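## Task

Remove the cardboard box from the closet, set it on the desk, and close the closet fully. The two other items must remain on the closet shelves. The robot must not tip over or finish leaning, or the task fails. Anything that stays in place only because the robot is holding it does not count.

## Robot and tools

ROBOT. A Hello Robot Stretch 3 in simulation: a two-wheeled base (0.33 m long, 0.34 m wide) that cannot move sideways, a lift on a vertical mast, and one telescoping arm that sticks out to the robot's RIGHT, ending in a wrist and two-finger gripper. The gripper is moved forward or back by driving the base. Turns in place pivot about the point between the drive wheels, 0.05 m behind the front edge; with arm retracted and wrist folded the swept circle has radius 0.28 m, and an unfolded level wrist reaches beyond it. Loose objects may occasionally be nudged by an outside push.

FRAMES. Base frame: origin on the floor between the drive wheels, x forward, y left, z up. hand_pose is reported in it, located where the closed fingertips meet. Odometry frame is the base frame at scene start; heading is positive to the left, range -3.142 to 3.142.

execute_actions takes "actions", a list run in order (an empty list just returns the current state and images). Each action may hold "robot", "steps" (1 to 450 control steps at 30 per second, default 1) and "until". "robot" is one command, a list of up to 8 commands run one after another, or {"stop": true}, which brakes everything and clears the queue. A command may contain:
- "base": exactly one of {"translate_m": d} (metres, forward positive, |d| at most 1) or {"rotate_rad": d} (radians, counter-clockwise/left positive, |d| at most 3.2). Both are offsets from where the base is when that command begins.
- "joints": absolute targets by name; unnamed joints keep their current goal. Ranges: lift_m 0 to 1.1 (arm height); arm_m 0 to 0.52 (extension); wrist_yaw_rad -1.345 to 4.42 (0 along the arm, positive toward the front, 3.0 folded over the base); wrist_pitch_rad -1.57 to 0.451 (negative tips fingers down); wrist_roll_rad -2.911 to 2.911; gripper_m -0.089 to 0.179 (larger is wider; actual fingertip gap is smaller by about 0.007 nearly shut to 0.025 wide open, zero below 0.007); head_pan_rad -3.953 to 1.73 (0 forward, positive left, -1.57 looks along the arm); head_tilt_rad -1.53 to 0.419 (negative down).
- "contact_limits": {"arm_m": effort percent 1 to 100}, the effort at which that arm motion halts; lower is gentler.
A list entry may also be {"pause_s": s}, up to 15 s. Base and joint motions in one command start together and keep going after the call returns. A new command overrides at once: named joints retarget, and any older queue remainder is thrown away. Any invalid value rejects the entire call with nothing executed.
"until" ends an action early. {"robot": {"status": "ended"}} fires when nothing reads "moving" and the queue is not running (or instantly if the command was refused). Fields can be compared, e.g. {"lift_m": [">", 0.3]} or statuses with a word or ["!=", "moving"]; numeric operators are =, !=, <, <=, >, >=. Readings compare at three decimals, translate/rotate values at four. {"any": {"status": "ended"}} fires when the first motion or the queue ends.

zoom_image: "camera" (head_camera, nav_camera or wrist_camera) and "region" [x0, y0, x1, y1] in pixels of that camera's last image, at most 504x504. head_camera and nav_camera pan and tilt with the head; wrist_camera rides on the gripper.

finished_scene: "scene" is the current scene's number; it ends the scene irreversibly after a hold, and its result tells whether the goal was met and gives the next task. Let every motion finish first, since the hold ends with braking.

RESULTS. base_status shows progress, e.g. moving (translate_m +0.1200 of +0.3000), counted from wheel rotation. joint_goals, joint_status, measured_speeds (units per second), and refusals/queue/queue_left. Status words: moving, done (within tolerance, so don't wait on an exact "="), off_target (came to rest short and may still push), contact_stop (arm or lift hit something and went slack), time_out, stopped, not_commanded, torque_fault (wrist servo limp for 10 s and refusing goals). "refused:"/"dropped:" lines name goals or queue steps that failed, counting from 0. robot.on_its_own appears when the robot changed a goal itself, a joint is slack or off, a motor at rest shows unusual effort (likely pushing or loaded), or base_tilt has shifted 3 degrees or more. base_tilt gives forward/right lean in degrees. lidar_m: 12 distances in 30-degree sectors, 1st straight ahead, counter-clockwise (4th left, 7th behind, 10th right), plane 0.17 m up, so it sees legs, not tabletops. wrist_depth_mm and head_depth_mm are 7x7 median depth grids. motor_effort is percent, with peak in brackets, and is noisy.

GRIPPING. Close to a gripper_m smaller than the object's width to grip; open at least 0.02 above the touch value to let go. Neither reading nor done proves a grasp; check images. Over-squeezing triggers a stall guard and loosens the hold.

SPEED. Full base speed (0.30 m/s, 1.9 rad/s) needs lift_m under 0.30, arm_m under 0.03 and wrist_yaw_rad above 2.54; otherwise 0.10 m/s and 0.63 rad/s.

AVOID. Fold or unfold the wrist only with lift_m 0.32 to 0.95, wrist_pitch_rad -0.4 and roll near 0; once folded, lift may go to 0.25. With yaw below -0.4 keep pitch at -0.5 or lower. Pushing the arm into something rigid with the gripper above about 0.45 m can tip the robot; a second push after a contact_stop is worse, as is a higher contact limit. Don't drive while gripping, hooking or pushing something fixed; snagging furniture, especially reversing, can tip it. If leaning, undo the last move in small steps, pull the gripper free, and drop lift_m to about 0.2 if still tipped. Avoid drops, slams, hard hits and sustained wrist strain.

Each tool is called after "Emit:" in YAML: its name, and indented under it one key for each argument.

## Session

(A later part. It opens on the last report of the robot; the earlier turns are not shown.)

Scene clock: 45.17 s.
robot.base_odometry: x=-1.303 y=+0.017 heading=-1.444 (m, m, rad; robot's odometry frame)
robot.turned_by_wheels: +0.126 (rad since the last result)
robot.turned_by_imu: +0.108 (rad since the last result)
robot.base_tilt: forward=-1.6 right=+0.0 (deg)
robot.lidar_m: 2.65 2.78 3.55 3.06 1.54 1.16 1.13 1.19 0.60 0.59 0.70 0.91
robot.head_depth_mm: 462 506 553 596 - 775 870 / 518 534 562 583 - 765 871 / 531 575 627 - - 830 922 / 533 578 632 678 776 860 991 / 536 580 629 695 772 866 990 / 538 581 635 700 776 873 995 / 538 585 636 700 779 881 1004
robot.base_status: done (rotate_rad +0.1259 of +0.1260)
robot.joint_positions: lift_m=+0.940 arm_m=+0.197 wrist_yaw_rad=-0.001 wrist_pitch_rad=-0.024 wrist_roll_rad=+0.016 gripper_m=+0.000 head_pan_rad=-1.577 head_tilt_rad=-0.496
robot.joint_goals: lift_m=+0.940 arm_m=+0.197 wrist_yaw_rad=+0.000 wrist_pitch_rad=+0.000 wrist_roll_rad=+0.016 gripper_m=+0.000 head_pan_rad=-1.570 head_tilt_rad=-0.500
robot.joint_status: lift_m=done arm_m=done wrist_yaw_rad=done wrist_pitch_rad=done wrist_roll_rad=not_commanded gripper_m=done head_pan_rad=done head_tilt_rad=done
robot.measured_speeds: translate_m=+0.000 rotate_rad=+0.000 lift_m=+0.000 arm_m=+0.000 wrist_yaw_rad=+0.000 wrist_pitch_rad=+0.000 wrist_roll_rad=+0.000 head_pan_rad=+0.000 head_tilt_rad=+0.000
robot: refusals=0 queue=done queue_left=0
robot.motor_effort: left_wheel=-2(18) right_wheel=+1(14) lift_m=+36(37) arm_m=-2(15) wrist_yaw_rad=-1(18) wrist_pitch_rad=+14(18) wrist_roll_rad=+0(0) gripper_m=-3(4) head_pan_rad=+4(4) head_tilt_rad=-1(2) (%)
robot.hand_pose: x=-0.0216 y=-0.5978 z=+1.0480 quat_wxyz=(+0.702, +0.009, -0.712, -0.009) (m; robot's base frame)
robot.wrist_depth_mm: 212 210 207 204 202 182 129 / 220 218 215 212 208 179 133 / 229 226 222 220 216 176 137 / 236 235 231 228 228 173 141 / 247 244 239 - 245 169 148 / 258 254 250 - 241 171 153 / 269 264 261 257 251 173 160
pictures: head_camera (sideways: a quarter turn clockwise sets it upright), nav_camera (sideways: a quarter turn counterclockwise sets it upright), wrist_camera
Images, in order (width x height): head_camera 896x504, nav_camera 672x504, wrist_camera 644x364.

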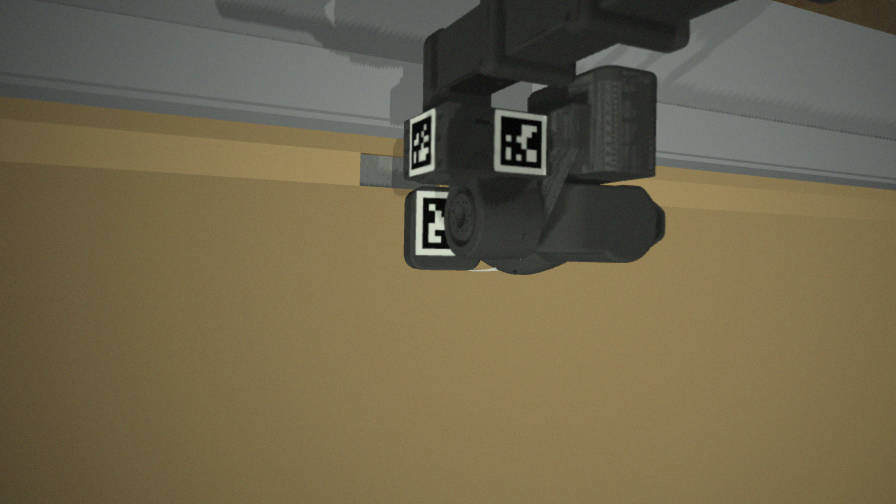

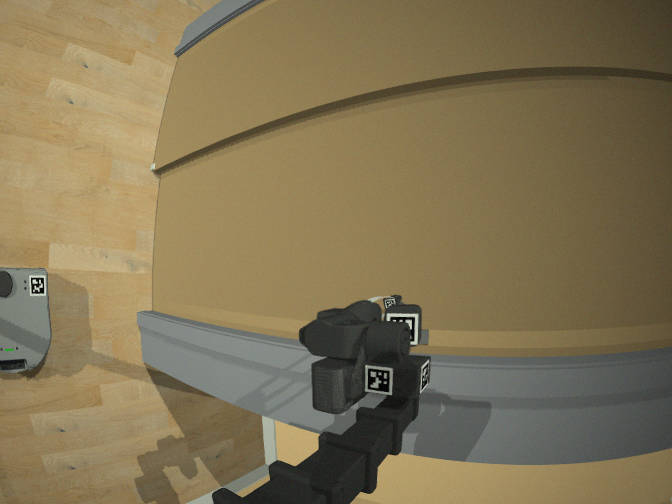

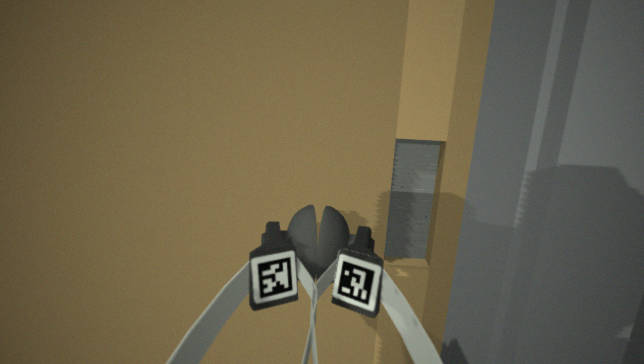

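Emit:
execute_actions:
  actions:
    - {"robot":[{"joints":{"arm_m":0.0,"wrist_yaw_rad":1.57},"base":{"translate_m":0.58}},{"base":{"rotate_rad":-1.59},"joints":{"head_pan_rad":-0.8,"arm_m":0.45}},{"base":{"translate_m":0.25}}],"steps":450,"until":{"robot":{"status":"ended"}}}
    - {"steps":300,"until":{"robot":{"status":"ended"}}}

Scene clock: 61.10 s.
robot.base_odometry: x=-1.478 y=-0.585 heading=-3.034 (m, m, rad; robot's odometry frame)
robot.turned_by_wheels: -1.590 (rad since the last result)
robot.turned_by_imu: -1.583 (rad since the last result)
robot.base_tilt: forward=-1.7 right=+0.0 (deg)
robot.lidar_m: 0.39 0.41 0.58 2.06 2.17 3.07 3.22 2.35 1.76 1.72 0.60 0.40
robot.head_depth_mm: 618 664 716 812 1005 1547 1337 / 593 654 729 806 887 993 1184 / 532 581 644 720 818 945 1108 / 483 524 573 632 707 801 924 / 441 476 516 564 623 693 783 / 407 437 470 509 557 612 680 / 377 402 430 464 500 547 602
robot.base_status: done (translate_m +0.2500 of +0.2500)
robot.joint_positions: lift_m=+0.940 arm_m=+0.450 wrist_yaw_rad=+1.569 wrist_pitch_rad=-0.024 wrist_roll_rad=+0.016 gripper_m=+0.000 head_pan_rad=-0.807 head_tilt_rad=-0.496
robot.joint_goals: lift_m=+0.940 arm_m=+0.450 wrist_yaw_rad=+1.570 wrist_pitch_rad=+0.000 wrist_roll_rad=+0.016 gripper_m=+0.000 head_pan_rad=-0.800 head_tilt_rad=-0.500
robot.joint_status: lift_m=done arm_m=done wrist_yaw_rad=done wrist_pitch_rad=done wrist_roll_rad=not_commanded gripper_m=done head_pan_rad=done head_tilt_rad=done
robot.measured_speeds: translate_m=+0.000 rotate_rad=+0.000 lift_m=+0.000 arm_m=+0.000 wrist_yaw_rad=+0.000 wrist_pitch_rad=+0.000 wrist_roll_rad=+0.000 head_pan_rad=+0.000 head_tilt_rad=+0.000
robot: refusals=0 queue=done queue_left=0
robot.motor_effort: left_wheel=+3(10) right_wheel=-2(4) lift_m=+37(36) arm_m=+4(2) wrist_yaw_rad=+1(4) wrist_pitch_rad=+14(15) wrist_roll_rad=+0(0) gripper_m=-3(3) head_pan_rad=+3(46) head_tilt_rad=-2(2) (%)
robot.hand_pose: x=+0.2342 y=-0.5951 z=+1.0480 quat_wxyz=(+0.503, +0.510, -0.498, +0.489) (m; robot's base frame)
robot.wrist_depth_mm: 326 320 318 313 309 238 248 / 338 333 329 326 321 245 256 / 350 342 340 339 329 257 264 / 362 358 354 352 347 269 275 / 381 374 370 - 347 279 283 / 396 388 381 - 301 294 295 / 412 406 398 394 375 310 308
pictures: head_camera (sideways: a quarter turn clockwise sets it upright), nav_camera (sideways: a quarter turn counterclockwise sets it upright), wrist_camera
Images, in order (width x height): head_camera 896x504, nav_camera 672x504, wrist_camera 644x364.

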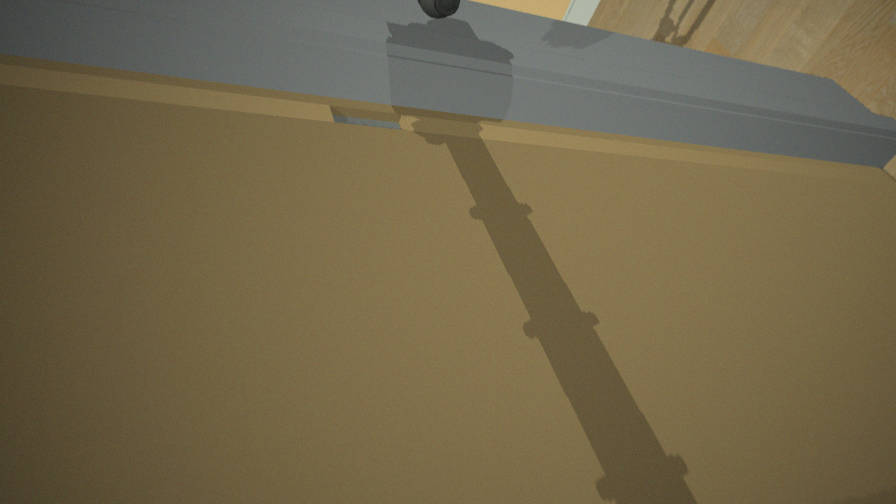

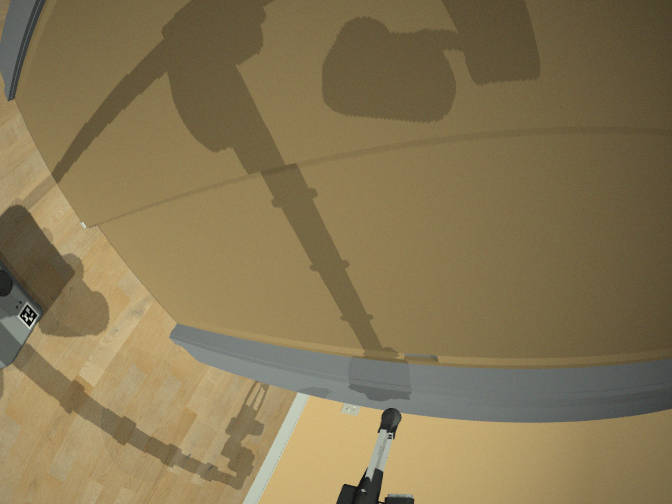

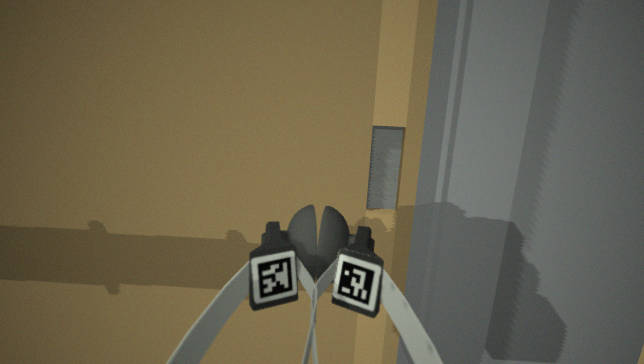

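Emit:
execute_actions:
  actions:
    - {"robot":{"joints":{"arm_m":0.52,"lift_m":0.955},"base":{"translate_m":0.09}},"steps":450,"until":{"robot":{"status":"ended"}}}

Scene clock: 63.43 s.
robot.base_odometry: x=-1.568 y=-0.595 heading=-3.034 (m, m, rad; robot's odometry frame)
robot.turned_by_wheels: +0.000 (rad since the last result)
robot.turned_by_imu: +0.000 (rad since the last result)
robot.base_tilt: forward=-1.7 right=+0.0 (deg)
robot.lidar_m: 0.30 0.32 0.45 2.06 2.16 3.06 3.32 2.35 1.77 1.72 0.48 0.31
robot.head_depth_mm: 518 581 661 737 805 909 1205 / 459 510 569 648 752 893 1037 / 413 451 500 559 635 732 862 / 375 406 444 491 549 619 713 / 343 369 401 438 481 537 606 / 316 339 364 395 432 475 529 / 293 312 335 360 389 425 461
robot.base_status: done (translate_m +0.0900 of +0.0900)
robot.joint_positions: lift_m=+0.955 arm_m=+0.520 wrist_yaw_rad=+1.569 wrist_pitch_rad=-0.024 wrist_roll_rad=+0.016 gripper_m=+0.000 head_pan_rad=-0.807 head_tilt_rad=-0.496
robot.joint_goals: lift_m=+0.955 arm_m=+0.520 wrist_yaw_rad=+1.570 wrist_pitch_rad=+0.000 wrist_roll_rad=+0.016 gripper_m=+0.000 head_pan_rad=-0.800 head_tilt_rad=-0.500
robot.joint_status: lift_m=done arm_m=done wrist_yaw_rad=done wrist_pitch_rad=done wrist_roll_rad=not_commanded gripper_m=done head_pan_rad=done head_tilt_rad=done
robot.measured_speeds: translate_m=+0.000 rotate_rad=+0.000 lift_m=+0.000 arm_m=+0.000 wrist_yaw_rad=+0.000 wrist_pitch_rad=+0.000 wrist_roll_rad=+0.000 head_pan_rad=+0.000 head_tilt_rad=+0.000
robot: refusals=0 queue=done queue_left=0
robot.motor_effort: left_wheel=+3(10) right_wheel=-2(2) lift_m=+39(44) arm_m=+4(5) wrist_yaw_rad=+2(1) wrist_pitch_rad=+14(14) wrist_roll_rad=+0(0) gripper_m=-3(2) head_pan_rad=+4(4) head_tilt_rad=-2(2) (%)
robot.hand_pose: x=+0.2342 y=-0.6651 z=+1.0629 quat_wxyz=(+0.503, +0.510, -0.498, +0.489) (m; robot's base frame)
robot.wrist_depth_mm: 234 231 230 228 155 154 163 / 244 239 237 235 159 168 169 / 253 250 246 243 165 174 175 / 261 260 256 263 171 181 181 / 274 269 266 - 178 190 188 / 285 282 276 - 183 196 196 / 298 294 289 283 192 206 203
pictures: head_camera (sideways: a quarter turn clockwise sets it upright), nav_camera (sideways: a quarter turn counterclockwise sets it upright), wrist_camera
Images, in order (width x height): head_camera 896x504, nav_camera 672x504, wrist_camera 644x364.

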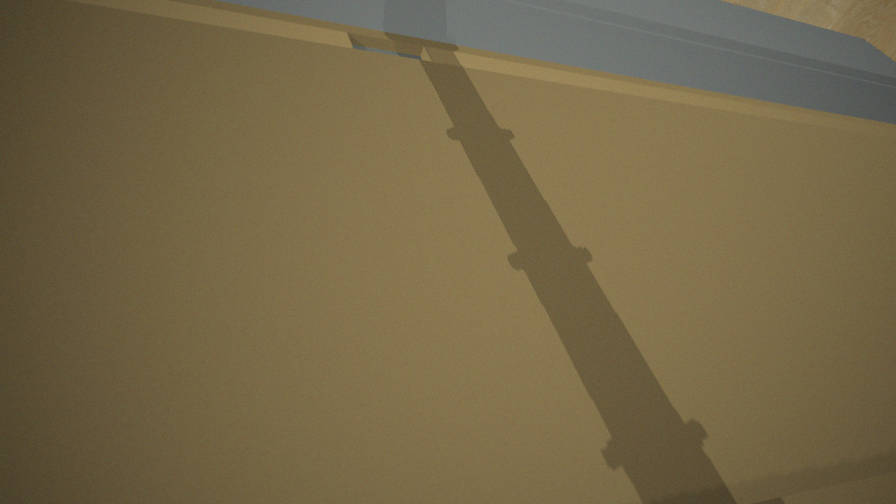

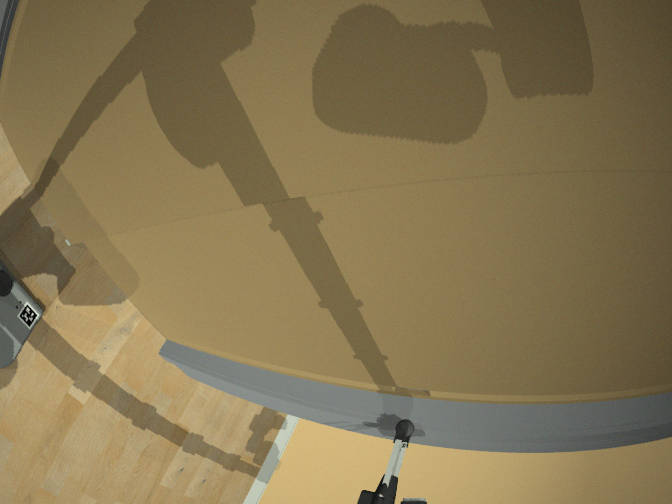

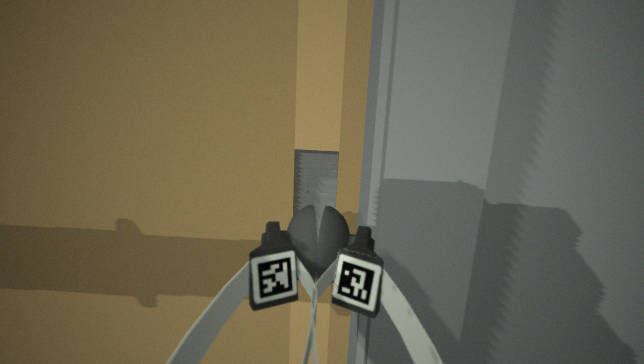

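Aligned; need ~0.02 more, then retract.

Emit:
execute_actions:
  actions:
    - {"robot":[{"base":{"translate_m":0.022}},{"joints":{"arm_m":0.42},"contact_limits":{"arm_m":25}}],"steps":450,"until":{"robot":{"status":"ended"}}}

Scene clock: 67.47 s.
robot.base_odometry: x=-1.589 y=-0.597 heading=-3.034 (m, m, rad; robot's odometry frame)
robot.turned_by_wheels: +0.000 (rad since the last result)
robot.turned_by_imu: -0.001 (rad since the last result)
robot.base_tilt: forward=-1.6 right=+0.0 (deg)
robot.lidar_m: 0.28 0.30 0.41 2.06 2.16 3.05 3.32 2.36 1.76 0.89 0.45 0.29
robot.head_depth_mm: 481 540 618 713 793 886 1082 / 427 475 531 603 699 829 1007 / 384 420 465 520 589 680 806 / 348 378 413 456 511 575 663 / 319 344 373 407 449 500 563 / 295 315 339 368 401 442 491 / - 291 311 335 363 396 422
robot.base_status: done (translate_m +0.0220 of +0.0220)
robot.joint_positions: lift_m=+0.955 arm_m=+0.420 wrist_yaw_rad=+1.569 wrist_pitch_rad=-0.024 wrist_roll_rad=+0.016 gripper_m=+0.000 head_pan_rad=-0.807 head_tilt_rad=-0.496
robot.joint_goals: lift_m=+0.955 arm_m=+0.420 wrist_yaw_rad=+1.570 wrist_pitch_rad=+0.000 wrist_roll_rad=+0.016 gripper_m=+0.000 head_pan_rad=-0.800 head_tilt_rad=-0.500
robot.joint_status: lift_m=done arm_m=done wrist_yaw_rad=done wrist_pitch_rad=done wrist_roll_rad=not_commanded gripper_m=done head_pan_rad=done head_tilt_rad=done
robot.measured_speeds: translate_m=+0.000 rotate_rad=+0.000 lift_m=+0.000 arm_m=+0.000 wrist_yaw_rad=+0.000 wrist_pitch_rad=+0.000 wrist_roll_rad=+0.000 head_pan_rad=+0.000 head_tilt_rad=+0.000
robot: refusals=0 queue=done queue_left=0
robot.motor_effort: left_wheel=+3(8) right_wheel=-2(4) lift_m=+39(39) arm_m=-3(4) wrist_yaw_rad=+2(2) wrist_pitch_rad=+14(14) wrist_roll_rad=+0(0) gripper_m=-3(3) head_pan_rad=+4(4) head_tilt_rad=-2(2) (%)
robot.contact_limits: arm_m 25 (drawing in: default 18, maximum 30; extending or still: default 26, maximum 42)
robot.hand_pose: x=+0.2342 y=-0.5657 z=+1.0629 quat_wxyz=(+0.503, +0.510, -0.498, +0.490) (m; robot's base frame)
robot.wrist_depth_mm: 217 215 214 211 208 205 156 / 224 223 220 218 215 211 155 / 233 230 229 225 223 219 157 / 243 240 239 234 232 226 157 / 253 251 247 - 242 230 156 / 262 260 256 - 251 226 162 / 276 271 268 263 262 223 168
pictures: head_camera (sideways: a quarter turn clockwise sets it upright), nav_camera (sideways: a quarter turn counterclockwise sets it upright), wrist_camera
Images, in order (width x height): head_camera 896x504, nav_camera 672x504, wrist_camera 644x364.

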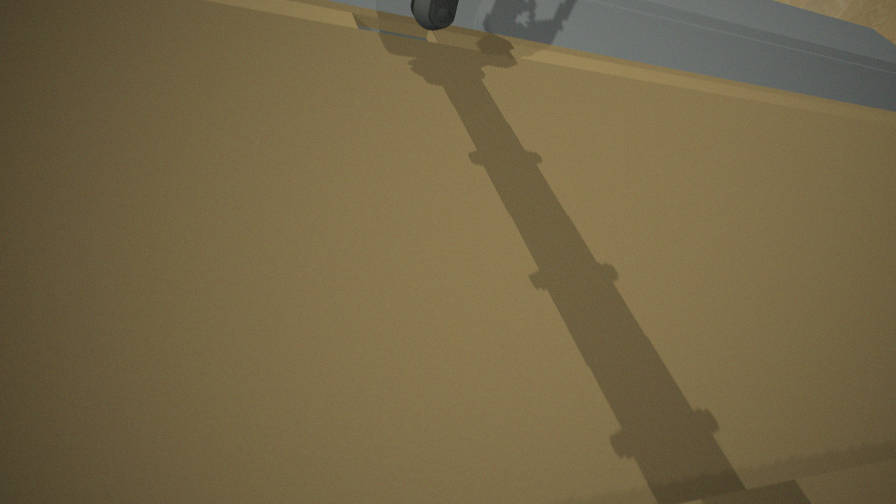

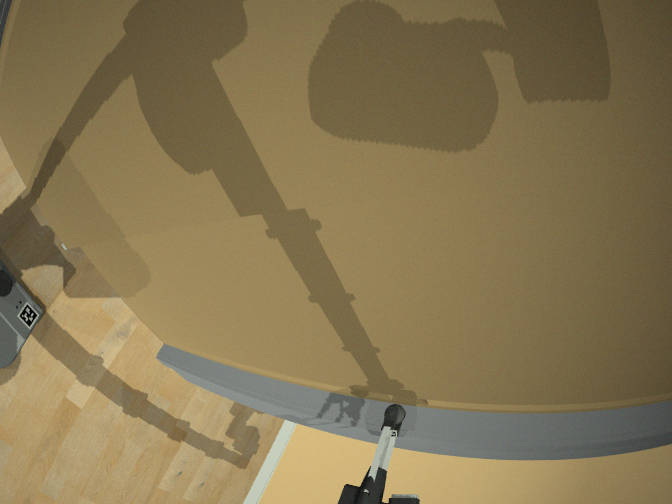

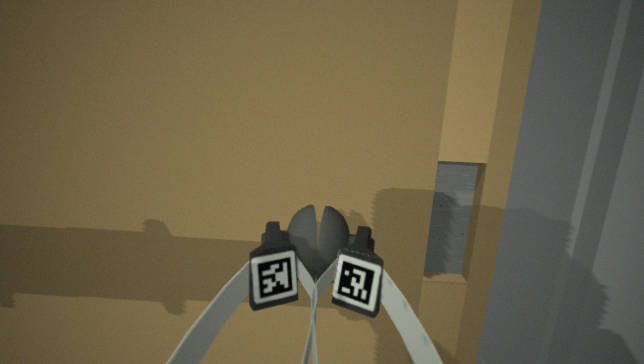

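Not deep enough. Redo with more forward.

Emit:
execute_actions:
  actions:
    - {"robot":[{"joints":{"arm_m":0.52}},{"base":{"translate_m":0.018}},{"joints":{"arm_m":0.42},"contact_limits":{"arm_m":25}}],"steps":450,"until":{"robot":{"status":"ended"}}}

Scene clock: 72.53 s.
robot.base_odometry: x=-1.607 y=-0.599 heading=-3.034 (m, m, rad; robot's odometry frame)
robot.turned_by_wheels: +0.000 (rad since the last result)
robot.turned_by_imu: -0.016 (rad since the last result)
robot.base_tilt: forward=-1.7 right=+0.0 (deg)
robot.lidar_m: 0.27 0.28 0.38 2.06 2.15 2.99 3.34 2.39 1.78 0.90 0.43 0.27
robot.head_depth_mm: 469 527 603 700 789 874 1030 / 414 459 514 587 679 811 984 / 370 406 448 502 570 661 780 / 335 363 398 439 491 556 635 / 306 330 357 391 430 479 540 / 286 301 324 351 384 422 469 / - 286 298 319 345 377 397
robot.base_status: done (translate_m +0.0180 of +0.0180)
robot.joint_positions: lift_m=+0.955 arm_m=+0.420 wrist_yaw_rad=+1.569 wrist_pitch_rad=-0.025 wrist_roll_rad=+0.016 gripper_m=+0.000 head_pan_rad=-0.807 head_tilt_rad=-0.496
robot.joint_goals: lift_m=+0.955 arm_m=+0.420 wrist_yaw_rad=+1.570 wrist_pitch_rad=+0.000 wrist_roll_rad=+0.016 gripper_m=+0.000 head_pan_rad=-0.800 head_tilt_rad=-0.500
robot.joint_status: lift_m=done arm_m=done wrist_yaw_rad=done wrist_pitch_rad=done wrist_roll_rad=not_commanded gripper_m=done head_pan_rad=done head_tilt_rad=done
robot.measured_speeds: translate_m=+0.000 rotate_rad=+0.000 lift_m=+0.000 arm_m=+0.000 wrist_yaw_rad=+0.000 wrist_pitch_rad=+0.000 wrist_roll_rad=+0.000 head_pan_rad=+0.000 head_tilt_rad=+0.000
robot: refusals=0 queue=done queue_left=0
robot.motor_effort: left_wheel=+1(34) right_wheel=-1(27) lift_m=+38(39) arm_m=-3(2) wrist_yaw_rad=+1(15) wrist_pitch_rad=+14(15) wrist_roll_rad=+0(0) gripper_m=-3(3) head_pan_rad=+4(4) head_tilt_rad=-2(2) (%)
robot.contact_limits: arm_m 25 (drawing in: default 18, maximum 30; extending or still: default 26, maximum 42)
robot.hand_pose: x=+0.2342 y=-0.5658 z=+1.0628 quat_wxyz=(+0.503, +0.510, -0.498, +0.489) (m; robot's base frame)
robot.wrist_depth_mm: 208 207 206 203 202 199 152 / 215 213 212 210 209 206 151 / 223 221 218 217 216 212 151 / 232 230 229 225 226 220 154 / 241 238 238 - 237 223 152 / 252 248 246 - 244 219 157 / 261 260 257 255 253 215 163
pictures: head_camera (sideways: a quarter turn clockwise sets it upright), nav_camera (sideways: a quarter turn counterclockwise sets it upright), wrist_camera
Images, in order (width x height): head_camera 896x504, nav_camera 672x504, wrist_camera 644x364.

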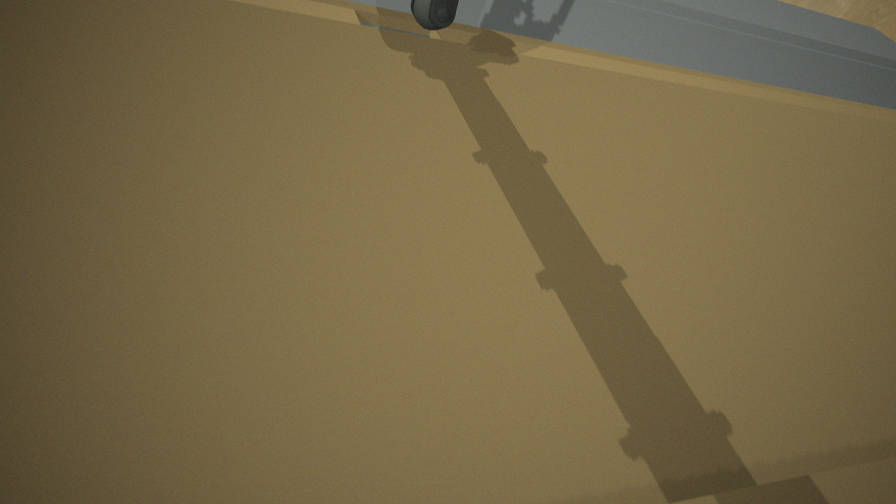

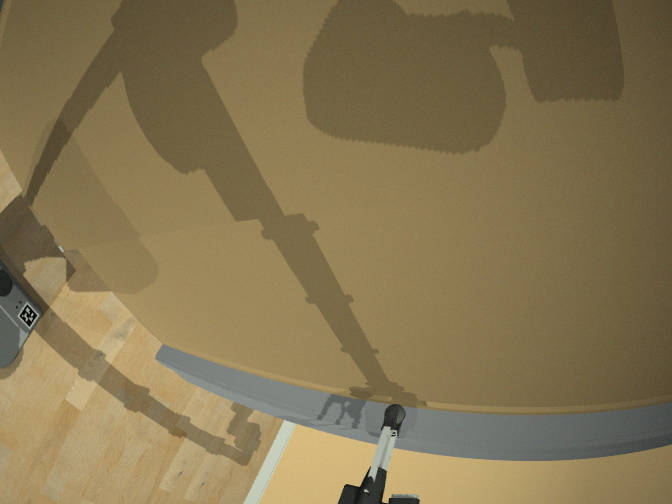

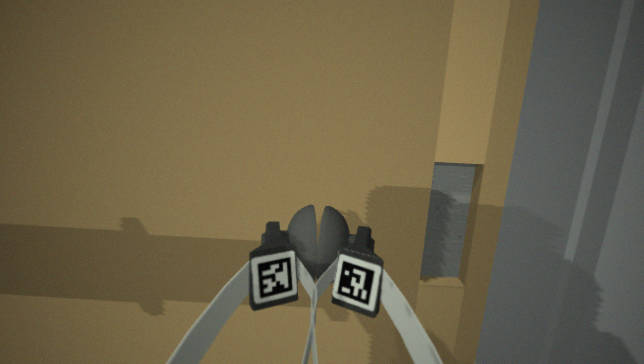

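Emit:
execute_actions:
  actions:
    - {"robot":[{"base":{"translate_m":-0.06}},{"joints":{"arm_m":0.51,"wrist_yaw_rad":1.8,"gripper_m":0.16}}],"steps":450,"until":{"robot":{"status":"ended"}}}

Scene clock: 77.17 s.
robot.base_odometry: x=-1.548 y=-0.593 heading=-3.034 (m, m, rad; robot's odometry frame)
robot.turned_by_wheels: +0.000 (rad since the last result)
robot.turned_by_imu: -0.001 (rad since the last result)
robot.base_tilt: forward=-1.8 right=+0.0 (deg)
robot.lidar_m: 0.33 0.34 0.47 2.06 2.15 3.00 3.30 2.38 1.78 1.72 0.52 0.34
robot.head_depth_mm: 570 633 686 754 832 1046 1281 / 502 559 626 713 824 932 1064 / 451 493 547 612 695 801 946 / 407 442 485 535 596 676 778 / 372 401 435 473 524 582 659 / 343 367 394 427 467 516 569 / 317 338 362 389 421 458 504
robot.base_status: done (translate_m -0.0600 of -0.0600)
robot.joint_positions: lift_m=+0.955 arm_m=+0.510 wrist_yaw_rad=+1.798 wrist_pitch_rad=-0.025 wrist_roll_rad=+0.016 gripper_m=+0.160 head_pan_rad=-0.807 head_tilt_rad=-0.496
robot.joint_goals: lift_m=+0.955 arm_m=+0.510 wrist_yaw_rad=+1.800 wrist_pitch_rad=+0.000 wrist_roll_rad=+0.016 gripper_m=+0.160 head_pan_rad=-0.800 head_tilt_rad=-0.500
robot.joint_status: lift_m=done arm_m=done wrist_yaw_rad=done wrist_pitch_rad=done wrist_roll_rad=not_commanded gripper_m=done head_pan_rad=done head_tilt_rad=done
robot.measured_speeds: translate_m=+0.000 rotate_rad=+0.000 lift_m=+0.000 arm_m=+0.000 wrist_yaw_rad=+0.000 wrist_pitch_rad=+0.000 wrist_roll_rad=+0.000 head_pan_rad=+0.000 head_tilt_rad=+0.000
robot: refusals=0 queue=done queue_left=0
robot.motor_effort: left_wheel=+0(4) right_wheel=+0(4) lift_m=+39(38) arm_m=+4(5) wrist_yaw_rad=+0(4) wrist_pitch_rad=+14(14) wrist_roll_rad=+0(0) gripper_m=+0(81) head_pan_rad=+4(4) head_tilt_rad=-2(2) (%)
robot.hand_pose: x=+0.2276 y=-0.5970 z=+1.0628 quat_wxyz=(+0.444, +0.563, -0.436, +0.544) (m; robot's base frame)
robot.wrist_depth_mm: 333 311 289 267 253 208 161 / 351 325 300 279 260 196 166 / 369 334 310 286 268 194 172 / 382 352 322 298 284 192 178 / 402 360 335 310 293 192 186 / 431 377 350 322 297 - 195 / 438 404 366 333 307 210 203
pictures: head_camera (sideways: a quarter turn clockwise sets it upright), nav_camera (sideways: a quarter turn counterclockwise sets it upright), wrist_camera
Images, in order (width x height): head_camera 896x504, nav_camera 672x504, wrist_camera 644x364.

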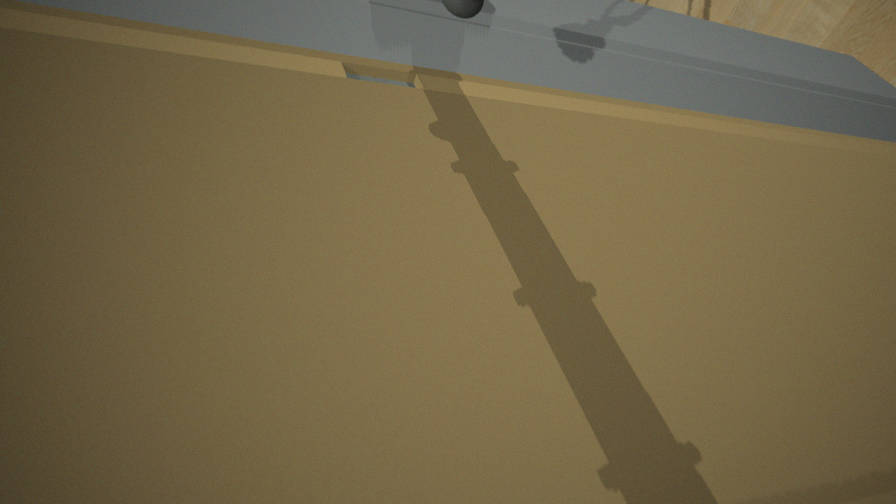

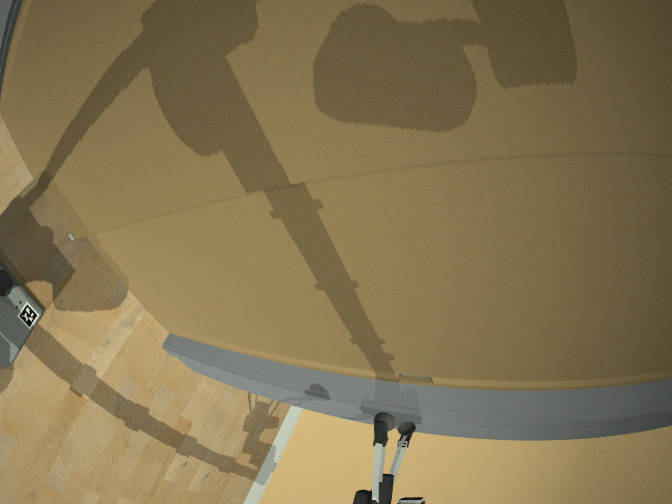

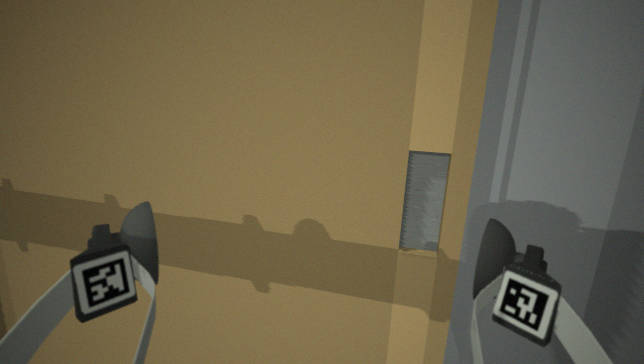

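Emit:
execute_actions:
  actions:
    - {"robot":[{"joints":{"arm_m":0.485}},{"base":{"translate_m":0.05}}],"steps":450,"until":{"robot":{"status":"ended"}}}

Scene clock: 81.40 s.
robot.base_odometry: x=-1.597 y=-0.598 heading=-3.034 (m, m, rad; robot's odometry frame)
robot.turned_by_wheels: +0.000 (rad since the last result)
robot.turned_by_imu: -0.001 (rad since the last result)
robot.base_tilt: forward=-1.6 right=+0.0 (deg)
robot.lidar_m: 0.28 0.29 0.40 2.06 2.15 3.00 3.33 2.39 1.78 0.92 0.45 0.28
robot.head_depth_mm: 485 546 623 714 796 884 1109 / 428 476 534 607 706 839 1006 / 383 420 465 521 591 684 807 / 347 376 412 456 509 577 662 / 317 342 371 405 445 496 559 / 293 312 337 364 397 436 486 / - 289 308 331 358 390 421
robot.base_status: done (translate_m +0.0500 of +0.0500)
robot.joint_positions: lift_m=+0.955 arm_m=+0.485 wrist_yaw_rad=+1.799 wrist_pitch_rad=-0.025 wrist_roll_rad=+0.016 gripper_m=+0.160 head_pan_rad=-0.807 head_tilt_rad=-0.496
robot.joint_goals: lift_m=+0.955 arm_m=+0.485 wrist_yaw_rad=+1.800 wrist_pitch_rad=+0.000 wrist_roll_rad=+0.016 gripper_m=+0.160 head_pan_rad=-0.800 head_tilt_rad=-0.500
robot.joint_status: lift_m=done arm_m=done wrist_yaw_rad=done wrist_pitch_rad=done wrist_roll_rad=not_commanded gripper_m=done head_pan_rad=done head_tilt_rad=done
robot.measured_speeds: translate_m=+0.000 rotate_rad=+0.000 lift_m=+0.000 arm_m=+0.000 wrist_yaw_rad=+0.000 wrist_pitch_rad=+0.000 wrist_roll_rad=+0.000 head_pan_rad=+0.000 head_tilt_rad=+0.000
robot: refusals=0 queue=done queue_left=0
robot.motor_effort: left_wheel=+1(5) right_wheel=+0(4) lift_m=+38(38) arm_m=-3(2) wrist_yaw_rad=+2(1) wrist_pitch_rad=+14(15) wrist_roll_rad=+0(0) gripper_m=-1(0) head_pan_rad=+4(4) head_tilt_rad=-2(2) (%)
robot.hand_pose: x=+0.2276 y=-0.5727 z=+1.0628 quat_wxyz=(+0.444, +0.563, -0.436, +0.544) (m; robot's base frame)
robot.wrist_depth_mm: 275 255 237 221 207 194 149 / 287 266 245 228 213 200 144 / 302 276 254 236 220 207 141 / 314 288 265 245 230 213 144 / 331 295 275 254 239 217 142 / 352 307 288 264 247 - 140 / 364 335 301 273 254 237 143
pictures: head_camera (sideways: a quarter turn clockwise sets it upright), nav_camera (sideways: a quarter turn counterclockwise sets it upright), wrist_camera
Images, in order (width x height): head_camera 896x504, nav_camera 672x504, wrist_camera 644x364.

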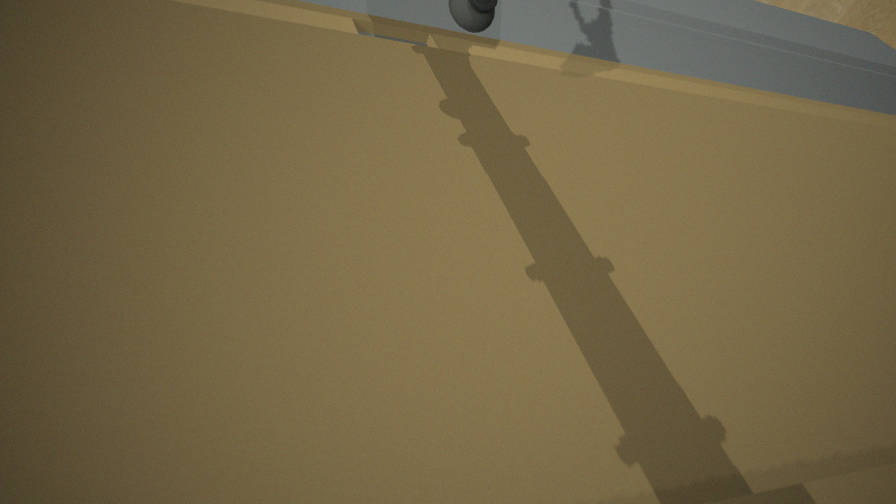

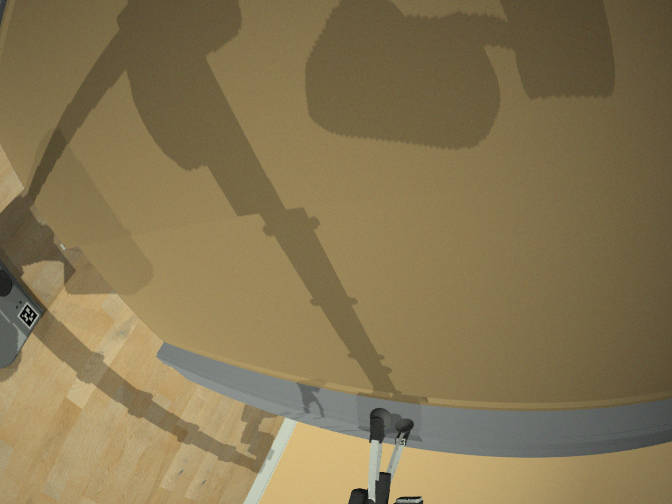

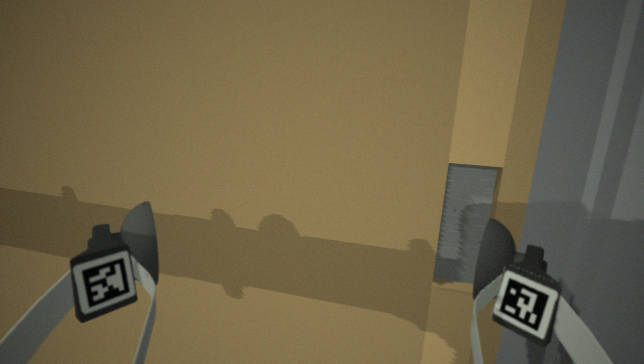

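Emit:
execute_actions:
  actions:
    - {"robot":[{"joints":{"arm_m":0.475}},{"base":{"translate_m":0.03}}],"steps":450,"until":{"robot":{"status":"ended"}}}

Scene clock: 84.33 s.
robot.base_odometry: x=-1.627 y=-0.601 heading=-3.034 (m, m, rad; robot's odometry frame)
robot.turned_by_wheels: +0.000 (rad since the last result)
robot.turned_by_imu: -0.001 (rad since the last result)
robot.base_tilt: forward=-1.7 right=+0.0 (deg)
robot.lidar_m: 0.25 0.26 0.36 2.06 2.15 3.00 3.36 2.39 1.78 0.77 0.40 0.25
robot.head_depth_mm: 435 489 557 645 770 858 984 / 384 426 476 543 631 749 928 / 343 376 416 465 529 609 723 / 310 337 369 407 454 514 590 / 288 306 331 362 400 444 501 / - 286 300 326 355 391 435 / - - 286 297 322 350 319
robot.base_status: done (translate_m +0.0300 of +0.0300)
robot.joint_positions: lift_m=+0.955 arm_m=+0.475 wrist_yaw_rad=+1.799 wrist_pitch_rad=-0.025 wrist_roll_rad=+0.016 gripper_m=+0.160 head_pan_rad=-0.807 head_tilt_rad=-0.496
robot.joint_goals: lift_m=+0.955 arm_m=+0.475 wrist_yaw_rad=+1.800 wrist_pitch_rad=+0.000 wrist_roll_rad=+0.016 gripper_m=+0.160 head_pan_rad=-0.800 head_tilt_rad=-0.500
robot.joint_status: lift_m=done arm_m=done wrist_yaw_rad=done wrist_pitch_rad=done wrist_roll_rad=not_commanded gripper_m=done head_pan_rad=done head_tilt_rad=done
robot.measured_speeds: translate_m=+0.000 rotate_rad=+0.000 lift_m=+0.000 arm_m=+0.000 wrist_yaw_rad=+0.000 wrist_pitch_rad=+0.000 wrist_roll_rad=+0.000 head_pan_rad=+0.000 head_tilt_rad=+0.000
robot: refusals=0 queue=done queue_left=0
robot.motor_effort: left_wheel=+1(6) right_wheel=+0(3) lift_m=+38(38) arm_m=-3(3) wrist_yaw_rad=+1(2) wrist_pitch_rad=+15(14) wrist_roll_rad=+0(0) gripper_m=+0(0) head_pan_rad=+4(4) head_tilt_rad=-2(2) (%)
robot.hand_pose: x=+0.2276 y=-0.5627 z=+1.0628 quat_wxyz=(+0.444, +0.563, -0.436, +0.544) (m; robot's base frame)
robot.wrist_depth_mm: 239 223 207 192 180 169 159 / 249 232 213 199 186 174 163 / 258 241 222 206 192 179 160 / 272 251 231 212 198 189 156 / 286 258 240 221 204 201 152 / 302 268 251 230 214 - 146 / 314 290 261 238 220 207 133
pictures: head_camera (sideways: a quarter turn clockwise sets it upright), nav_camera (sideways: a quarter turn counterclockwise sets it upright), wrist_camera
Images, in order (width x height): head_camera 896x504, nav_camera 672x504, wrist_camera 644x364.

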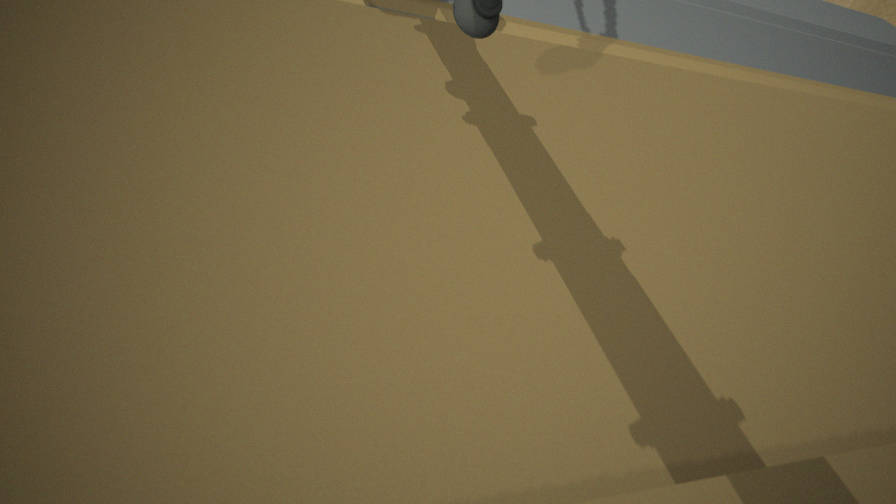

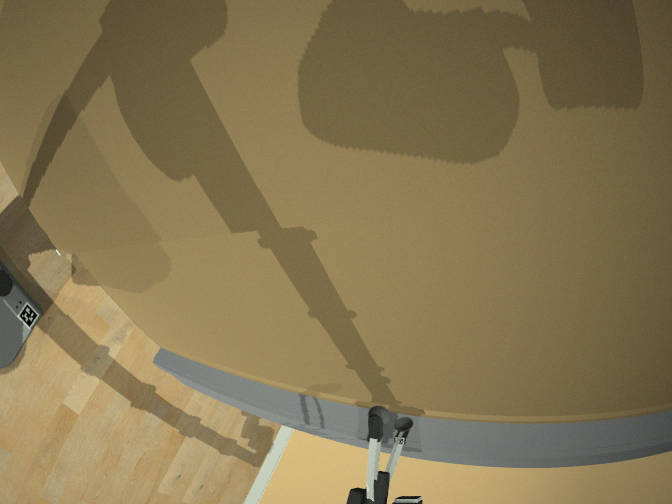

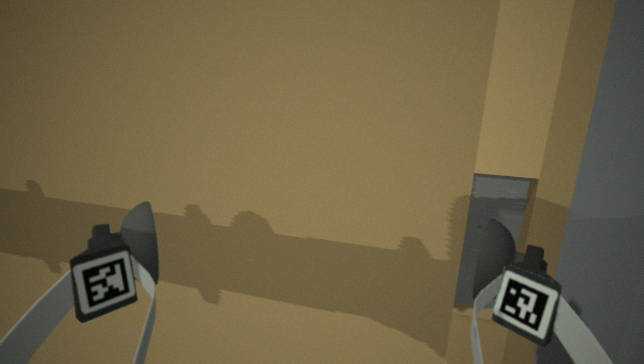

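Emit:
execute_actions:
  actions:
    - {"robot":[{"base":{"translate_m":0.02}},{"joints":{"arm_m":0.40},"contact_limits":{"arm_m":25}}],"steps":450,"until":{"robot":{"status":"ended"}}}

Scene clock: 88.00 s.
robot.base_odometry: x=-1.647 y=-0.603 heading=-3.034 (m, m, rad; robot's odometry frame)
robot.turned_by_wheels: +0.000 (rad since the last result)
robot.turned_by_imu: -0.001 (rad since the last result)
robot.base_tilt: forward=-1.6 right=+0.0 (deg)
robot.lidar_m: 0.23 0.24 0.33 2.06 2.14 3.00 3.39 2.39 1.78 0.72 0.38 0.23
robot.head_depth_mm: 402 451 517 592 741 843 955 / 354 394 441 502 583 698 858 / 317 348 385 429 490 566 669 / 291 311 341 377 420 476 548 / - 288 306 335 370 411 464 / - - 287 302 328 362 401 / - - - 285 301 330 295
robot.base_status: done (translate_m +0.0200 of +0.0200)
robot.joint_positions: lift_m=+0.955 arm_m=+0.400 wrist_yaw_rad=+1.798 wrist_pitch_rad=-0.025 wrist_roll_rad=+0.016 gripper_m=+0.160 head_pan_rad=-0.807 head_tilt_rad=-0.496
robot.joint_goals: lift_m=+0.955 arm_m=+0.400 wrist_yaw_rad=+1.800 wrist_pitch_rad=+0.000 wrist_roll_rad=+0.016 gripper_m=+0.160 head_pan_rad=-0.800 head_tilt_rad=-0.500
robot.joint_status: lift_m=done arm_m=done wrist_yaw_rad=done wrist_pitch_rad=done wrist_roll_rad=not_commanded gripper_m=done head_pan_rad=done head_tilt_rad=done
robot.measured_speeds: translate_m=+0.000 rotate_rad=+0.000 lift_m=+0.000 arm_m=+0.000 wrist_yaw_rad=+0.000 wrist_pitch_rad=+0.000 wrist_roll_rad=+0.000 head_pan_rad=+0.000 head_tilt_rad=+0.000
robot: refusals=0 queue=done queue_left=0
robot.motor_effort: left_wheel=+1(4) right_wheel=+0(3) lift_m=+38(39) arm_m=-3(7) wrist_yaw_rad=+1(24) wrist_pitch_rad=+15(14) wrist_roll_rad=+0(0) gripper_m=-1(6) head_pan_rad=+3(4) head_tilt_rad=-2(2) (%)
robot.contact_limits: arm_m 25 (drawing in: default 18, maximum 30; extending or still: default 26, maximum 42)
robot.hand_pose: x=+0.2277 y=-0.4878 z=+1.0629 quat_wxyz=(+0.444, +0.563, -0.436, +0.544) (m; robot's base frame)
robot.wrist_depth_mm: 218 203 189 175 164 154 145 / 227 211 195 181 169 159 150 / 238 220 203 188 175 163 154 / 248 229 210 195 181 169 159 / 259 234 220 202 188 173 164 / 277 245 227 210 194 - 170 / 285 262 238 218 202 188 179
pictures: head_camera (sideways: a quarter turn clockwise sets it upright), nav_camera (sideways: a quarter turn counterclockwise sets it upright), wrist_camera
Images, in order (width x height): head_camera 896x504, nav_camera 672x504, wrist_camera 644x364.

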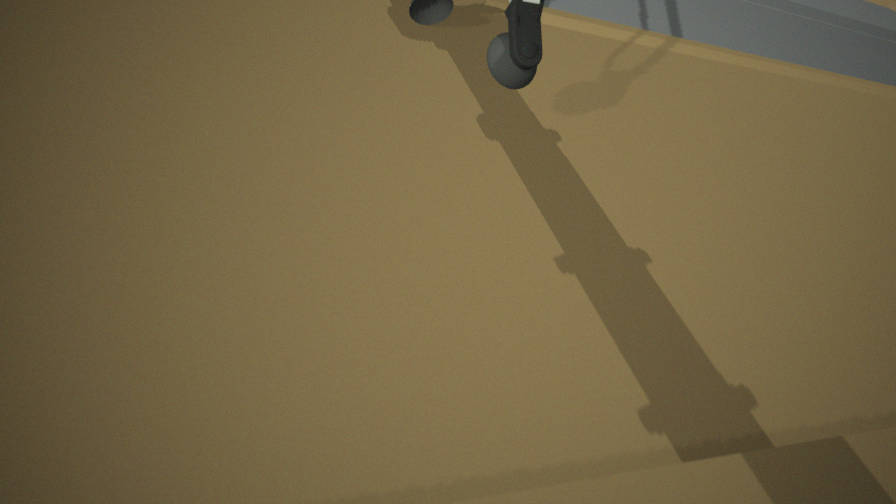

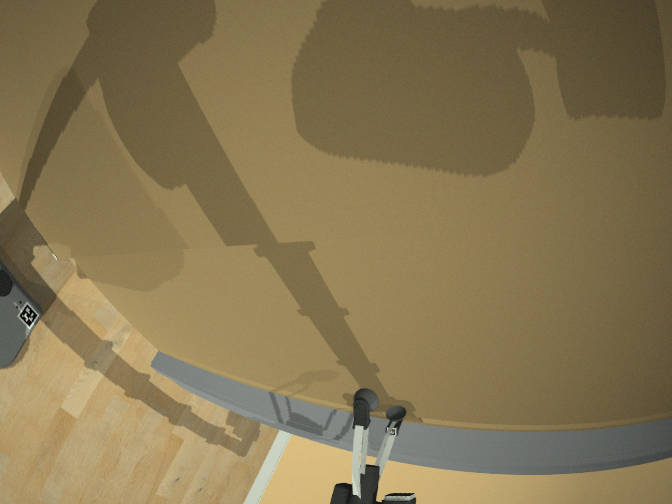

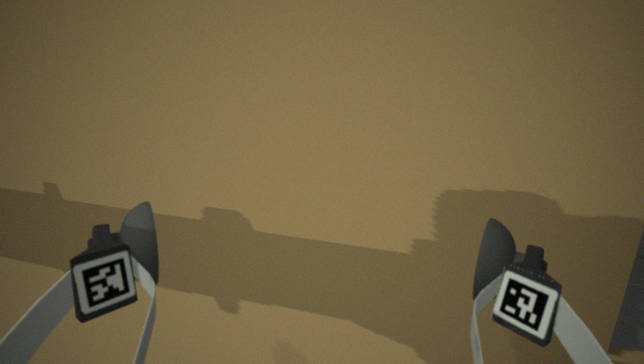

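Emit:
execute_actions:
  actions:
    - {"robot":[{"base":{"translate_m":-0.01}},{"joints":{"arm_m":0.477}},{"base":{"translate_m":0.028}},{"joints":{"arm_m":0.40},"contact_limits":{"arm_m":25}}],"steps":450,"until":{"robot":{"status":"ended"}}}

Scene clock: 95.13 s.
robot.base_odometry: x=-1.665 y=-0.605 heading=-3.034 (m, m, rad; robot's odometry frame)
robot.turned_by_wheels: -0.001 (rad since the last result)
robot.turned_by_imu: -0.003 (rad since the last result)
robot.base_tilt: forward=-1.6 right=-0.1 (deg)
robot.lidar_m: 0.21 0.22 0.30 2.05 2.15 2.99 3.41 2.40 1.78 0.72 0.35 0.21
robot.head_depth_mm: 373 420 480 554 691 843 952 / 329 365 409 465 542 646 800 / 296 323 358 400 454 526 622 / - 293 317 350 391 444 508 / - - 290 311 344 382 430 / - - - 288 305 336 375 / - - - - - - -
robot.base_status: done (translate_m +0.0280 of +0.0280)
robot.joint_positions: lift_m=+0.955 arm_m=+0.400 wrist_yaw_rad=+1.789 wrist_pitch_rad=-0.027 wrist_roll_rad=+0.017 gripper_m=+0.160 head_pan_rad=-0.807 head_tilt_rad=-0.496
robot.joint_goals: lift_m=+0.955 arm_m=+0.400 wrist_yaw_rad=+1.800 wrist_pitch_rad=+0.000 wrist_roll_rad=+0.017 gripper_m=+0.160 head_pan_rad=-0.800 head_tilt_rad=-0.500
robot.joint_status: lift_m=done arm_m=done wrist_yaw_rad=done wrist_pitch_rad=done wrist_roll_rad=not_commanded gripper_m=done head_pan_rad=done head_tilt_rad=done
robot.measured_speeds: translate_m=+0.000 rotate_rad=+0.000 lift_m=+0.000 arm_m=+0.000 wrist_yaw_rad=+0.000 wrist_pitch_rad=+0.000 wrist_roll_rad=+0.000 head_pan_rad=+0.000 head_tilt_rad=+0.000
robot: refusals=0 queue=done queue_left=0
robot.motor_effort: left_wheel=-12(25) right_wheel=+10(19) lift_m=+38(38) arm_m=-3(4) wrist_yaw_rad=+10(61) wrist_pitch_rad=+15(16) wrist_roll_rad=+0(0) gripper_m=-3(9) head_pan_rad=+4(4) head_tilt_rad=-2(2) (%)
robot.contact_limits: arm_m 25 (drawing in: default 18, maximum 30; extending or still: default 26, maximum 42)
robot.hand_pose: x=+0.2281 y=-0.4901 z=+1.0623 quat_wxyz=(+0.447, +0.562, -0.439, +0.541) (m; robot's base frame)
robot.wrist_depth_mm: 194 183 170 159 149 141 133 / 203 190 177 164 154 145 136 / 212 199 183 171 159 150 141 / 222 206 190 177 165 157 147 / 234 212 198 183 170 167 154 / 246 221 206 191 177 169 354 / 257 236 216 199 184 177 363
pictures: head_camera (sideways: a quarter turn clockwise sets it upright), nav_camera (sideways: a quarter turn counterclockwise sets it upright), wrist_camera
Images, in order (width x height): head_camera 896x504, nav_camera 672x504, wrist_camera 644x364.

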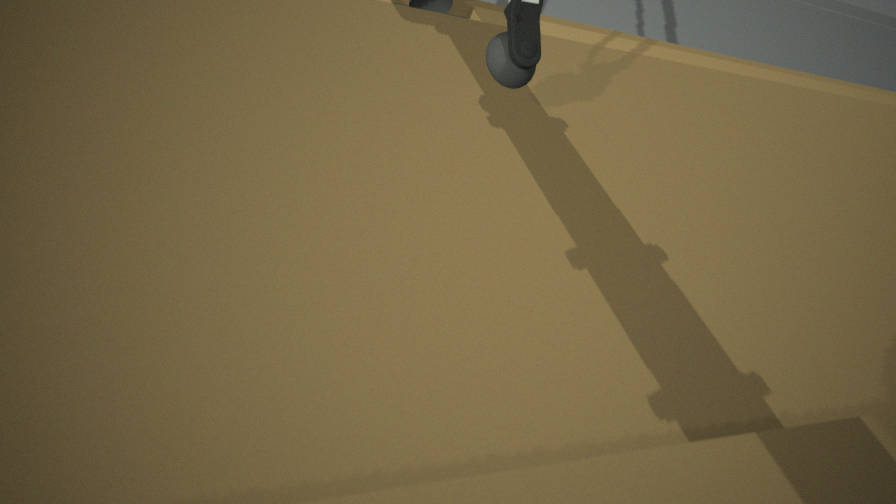

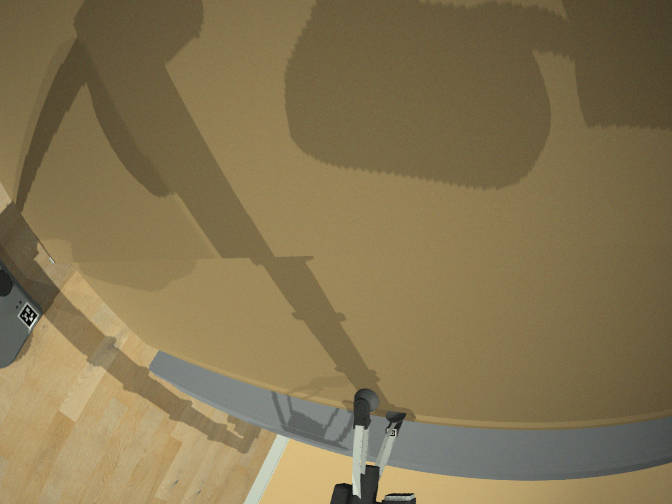

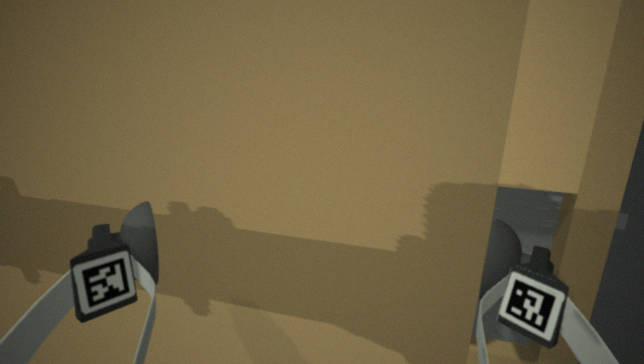

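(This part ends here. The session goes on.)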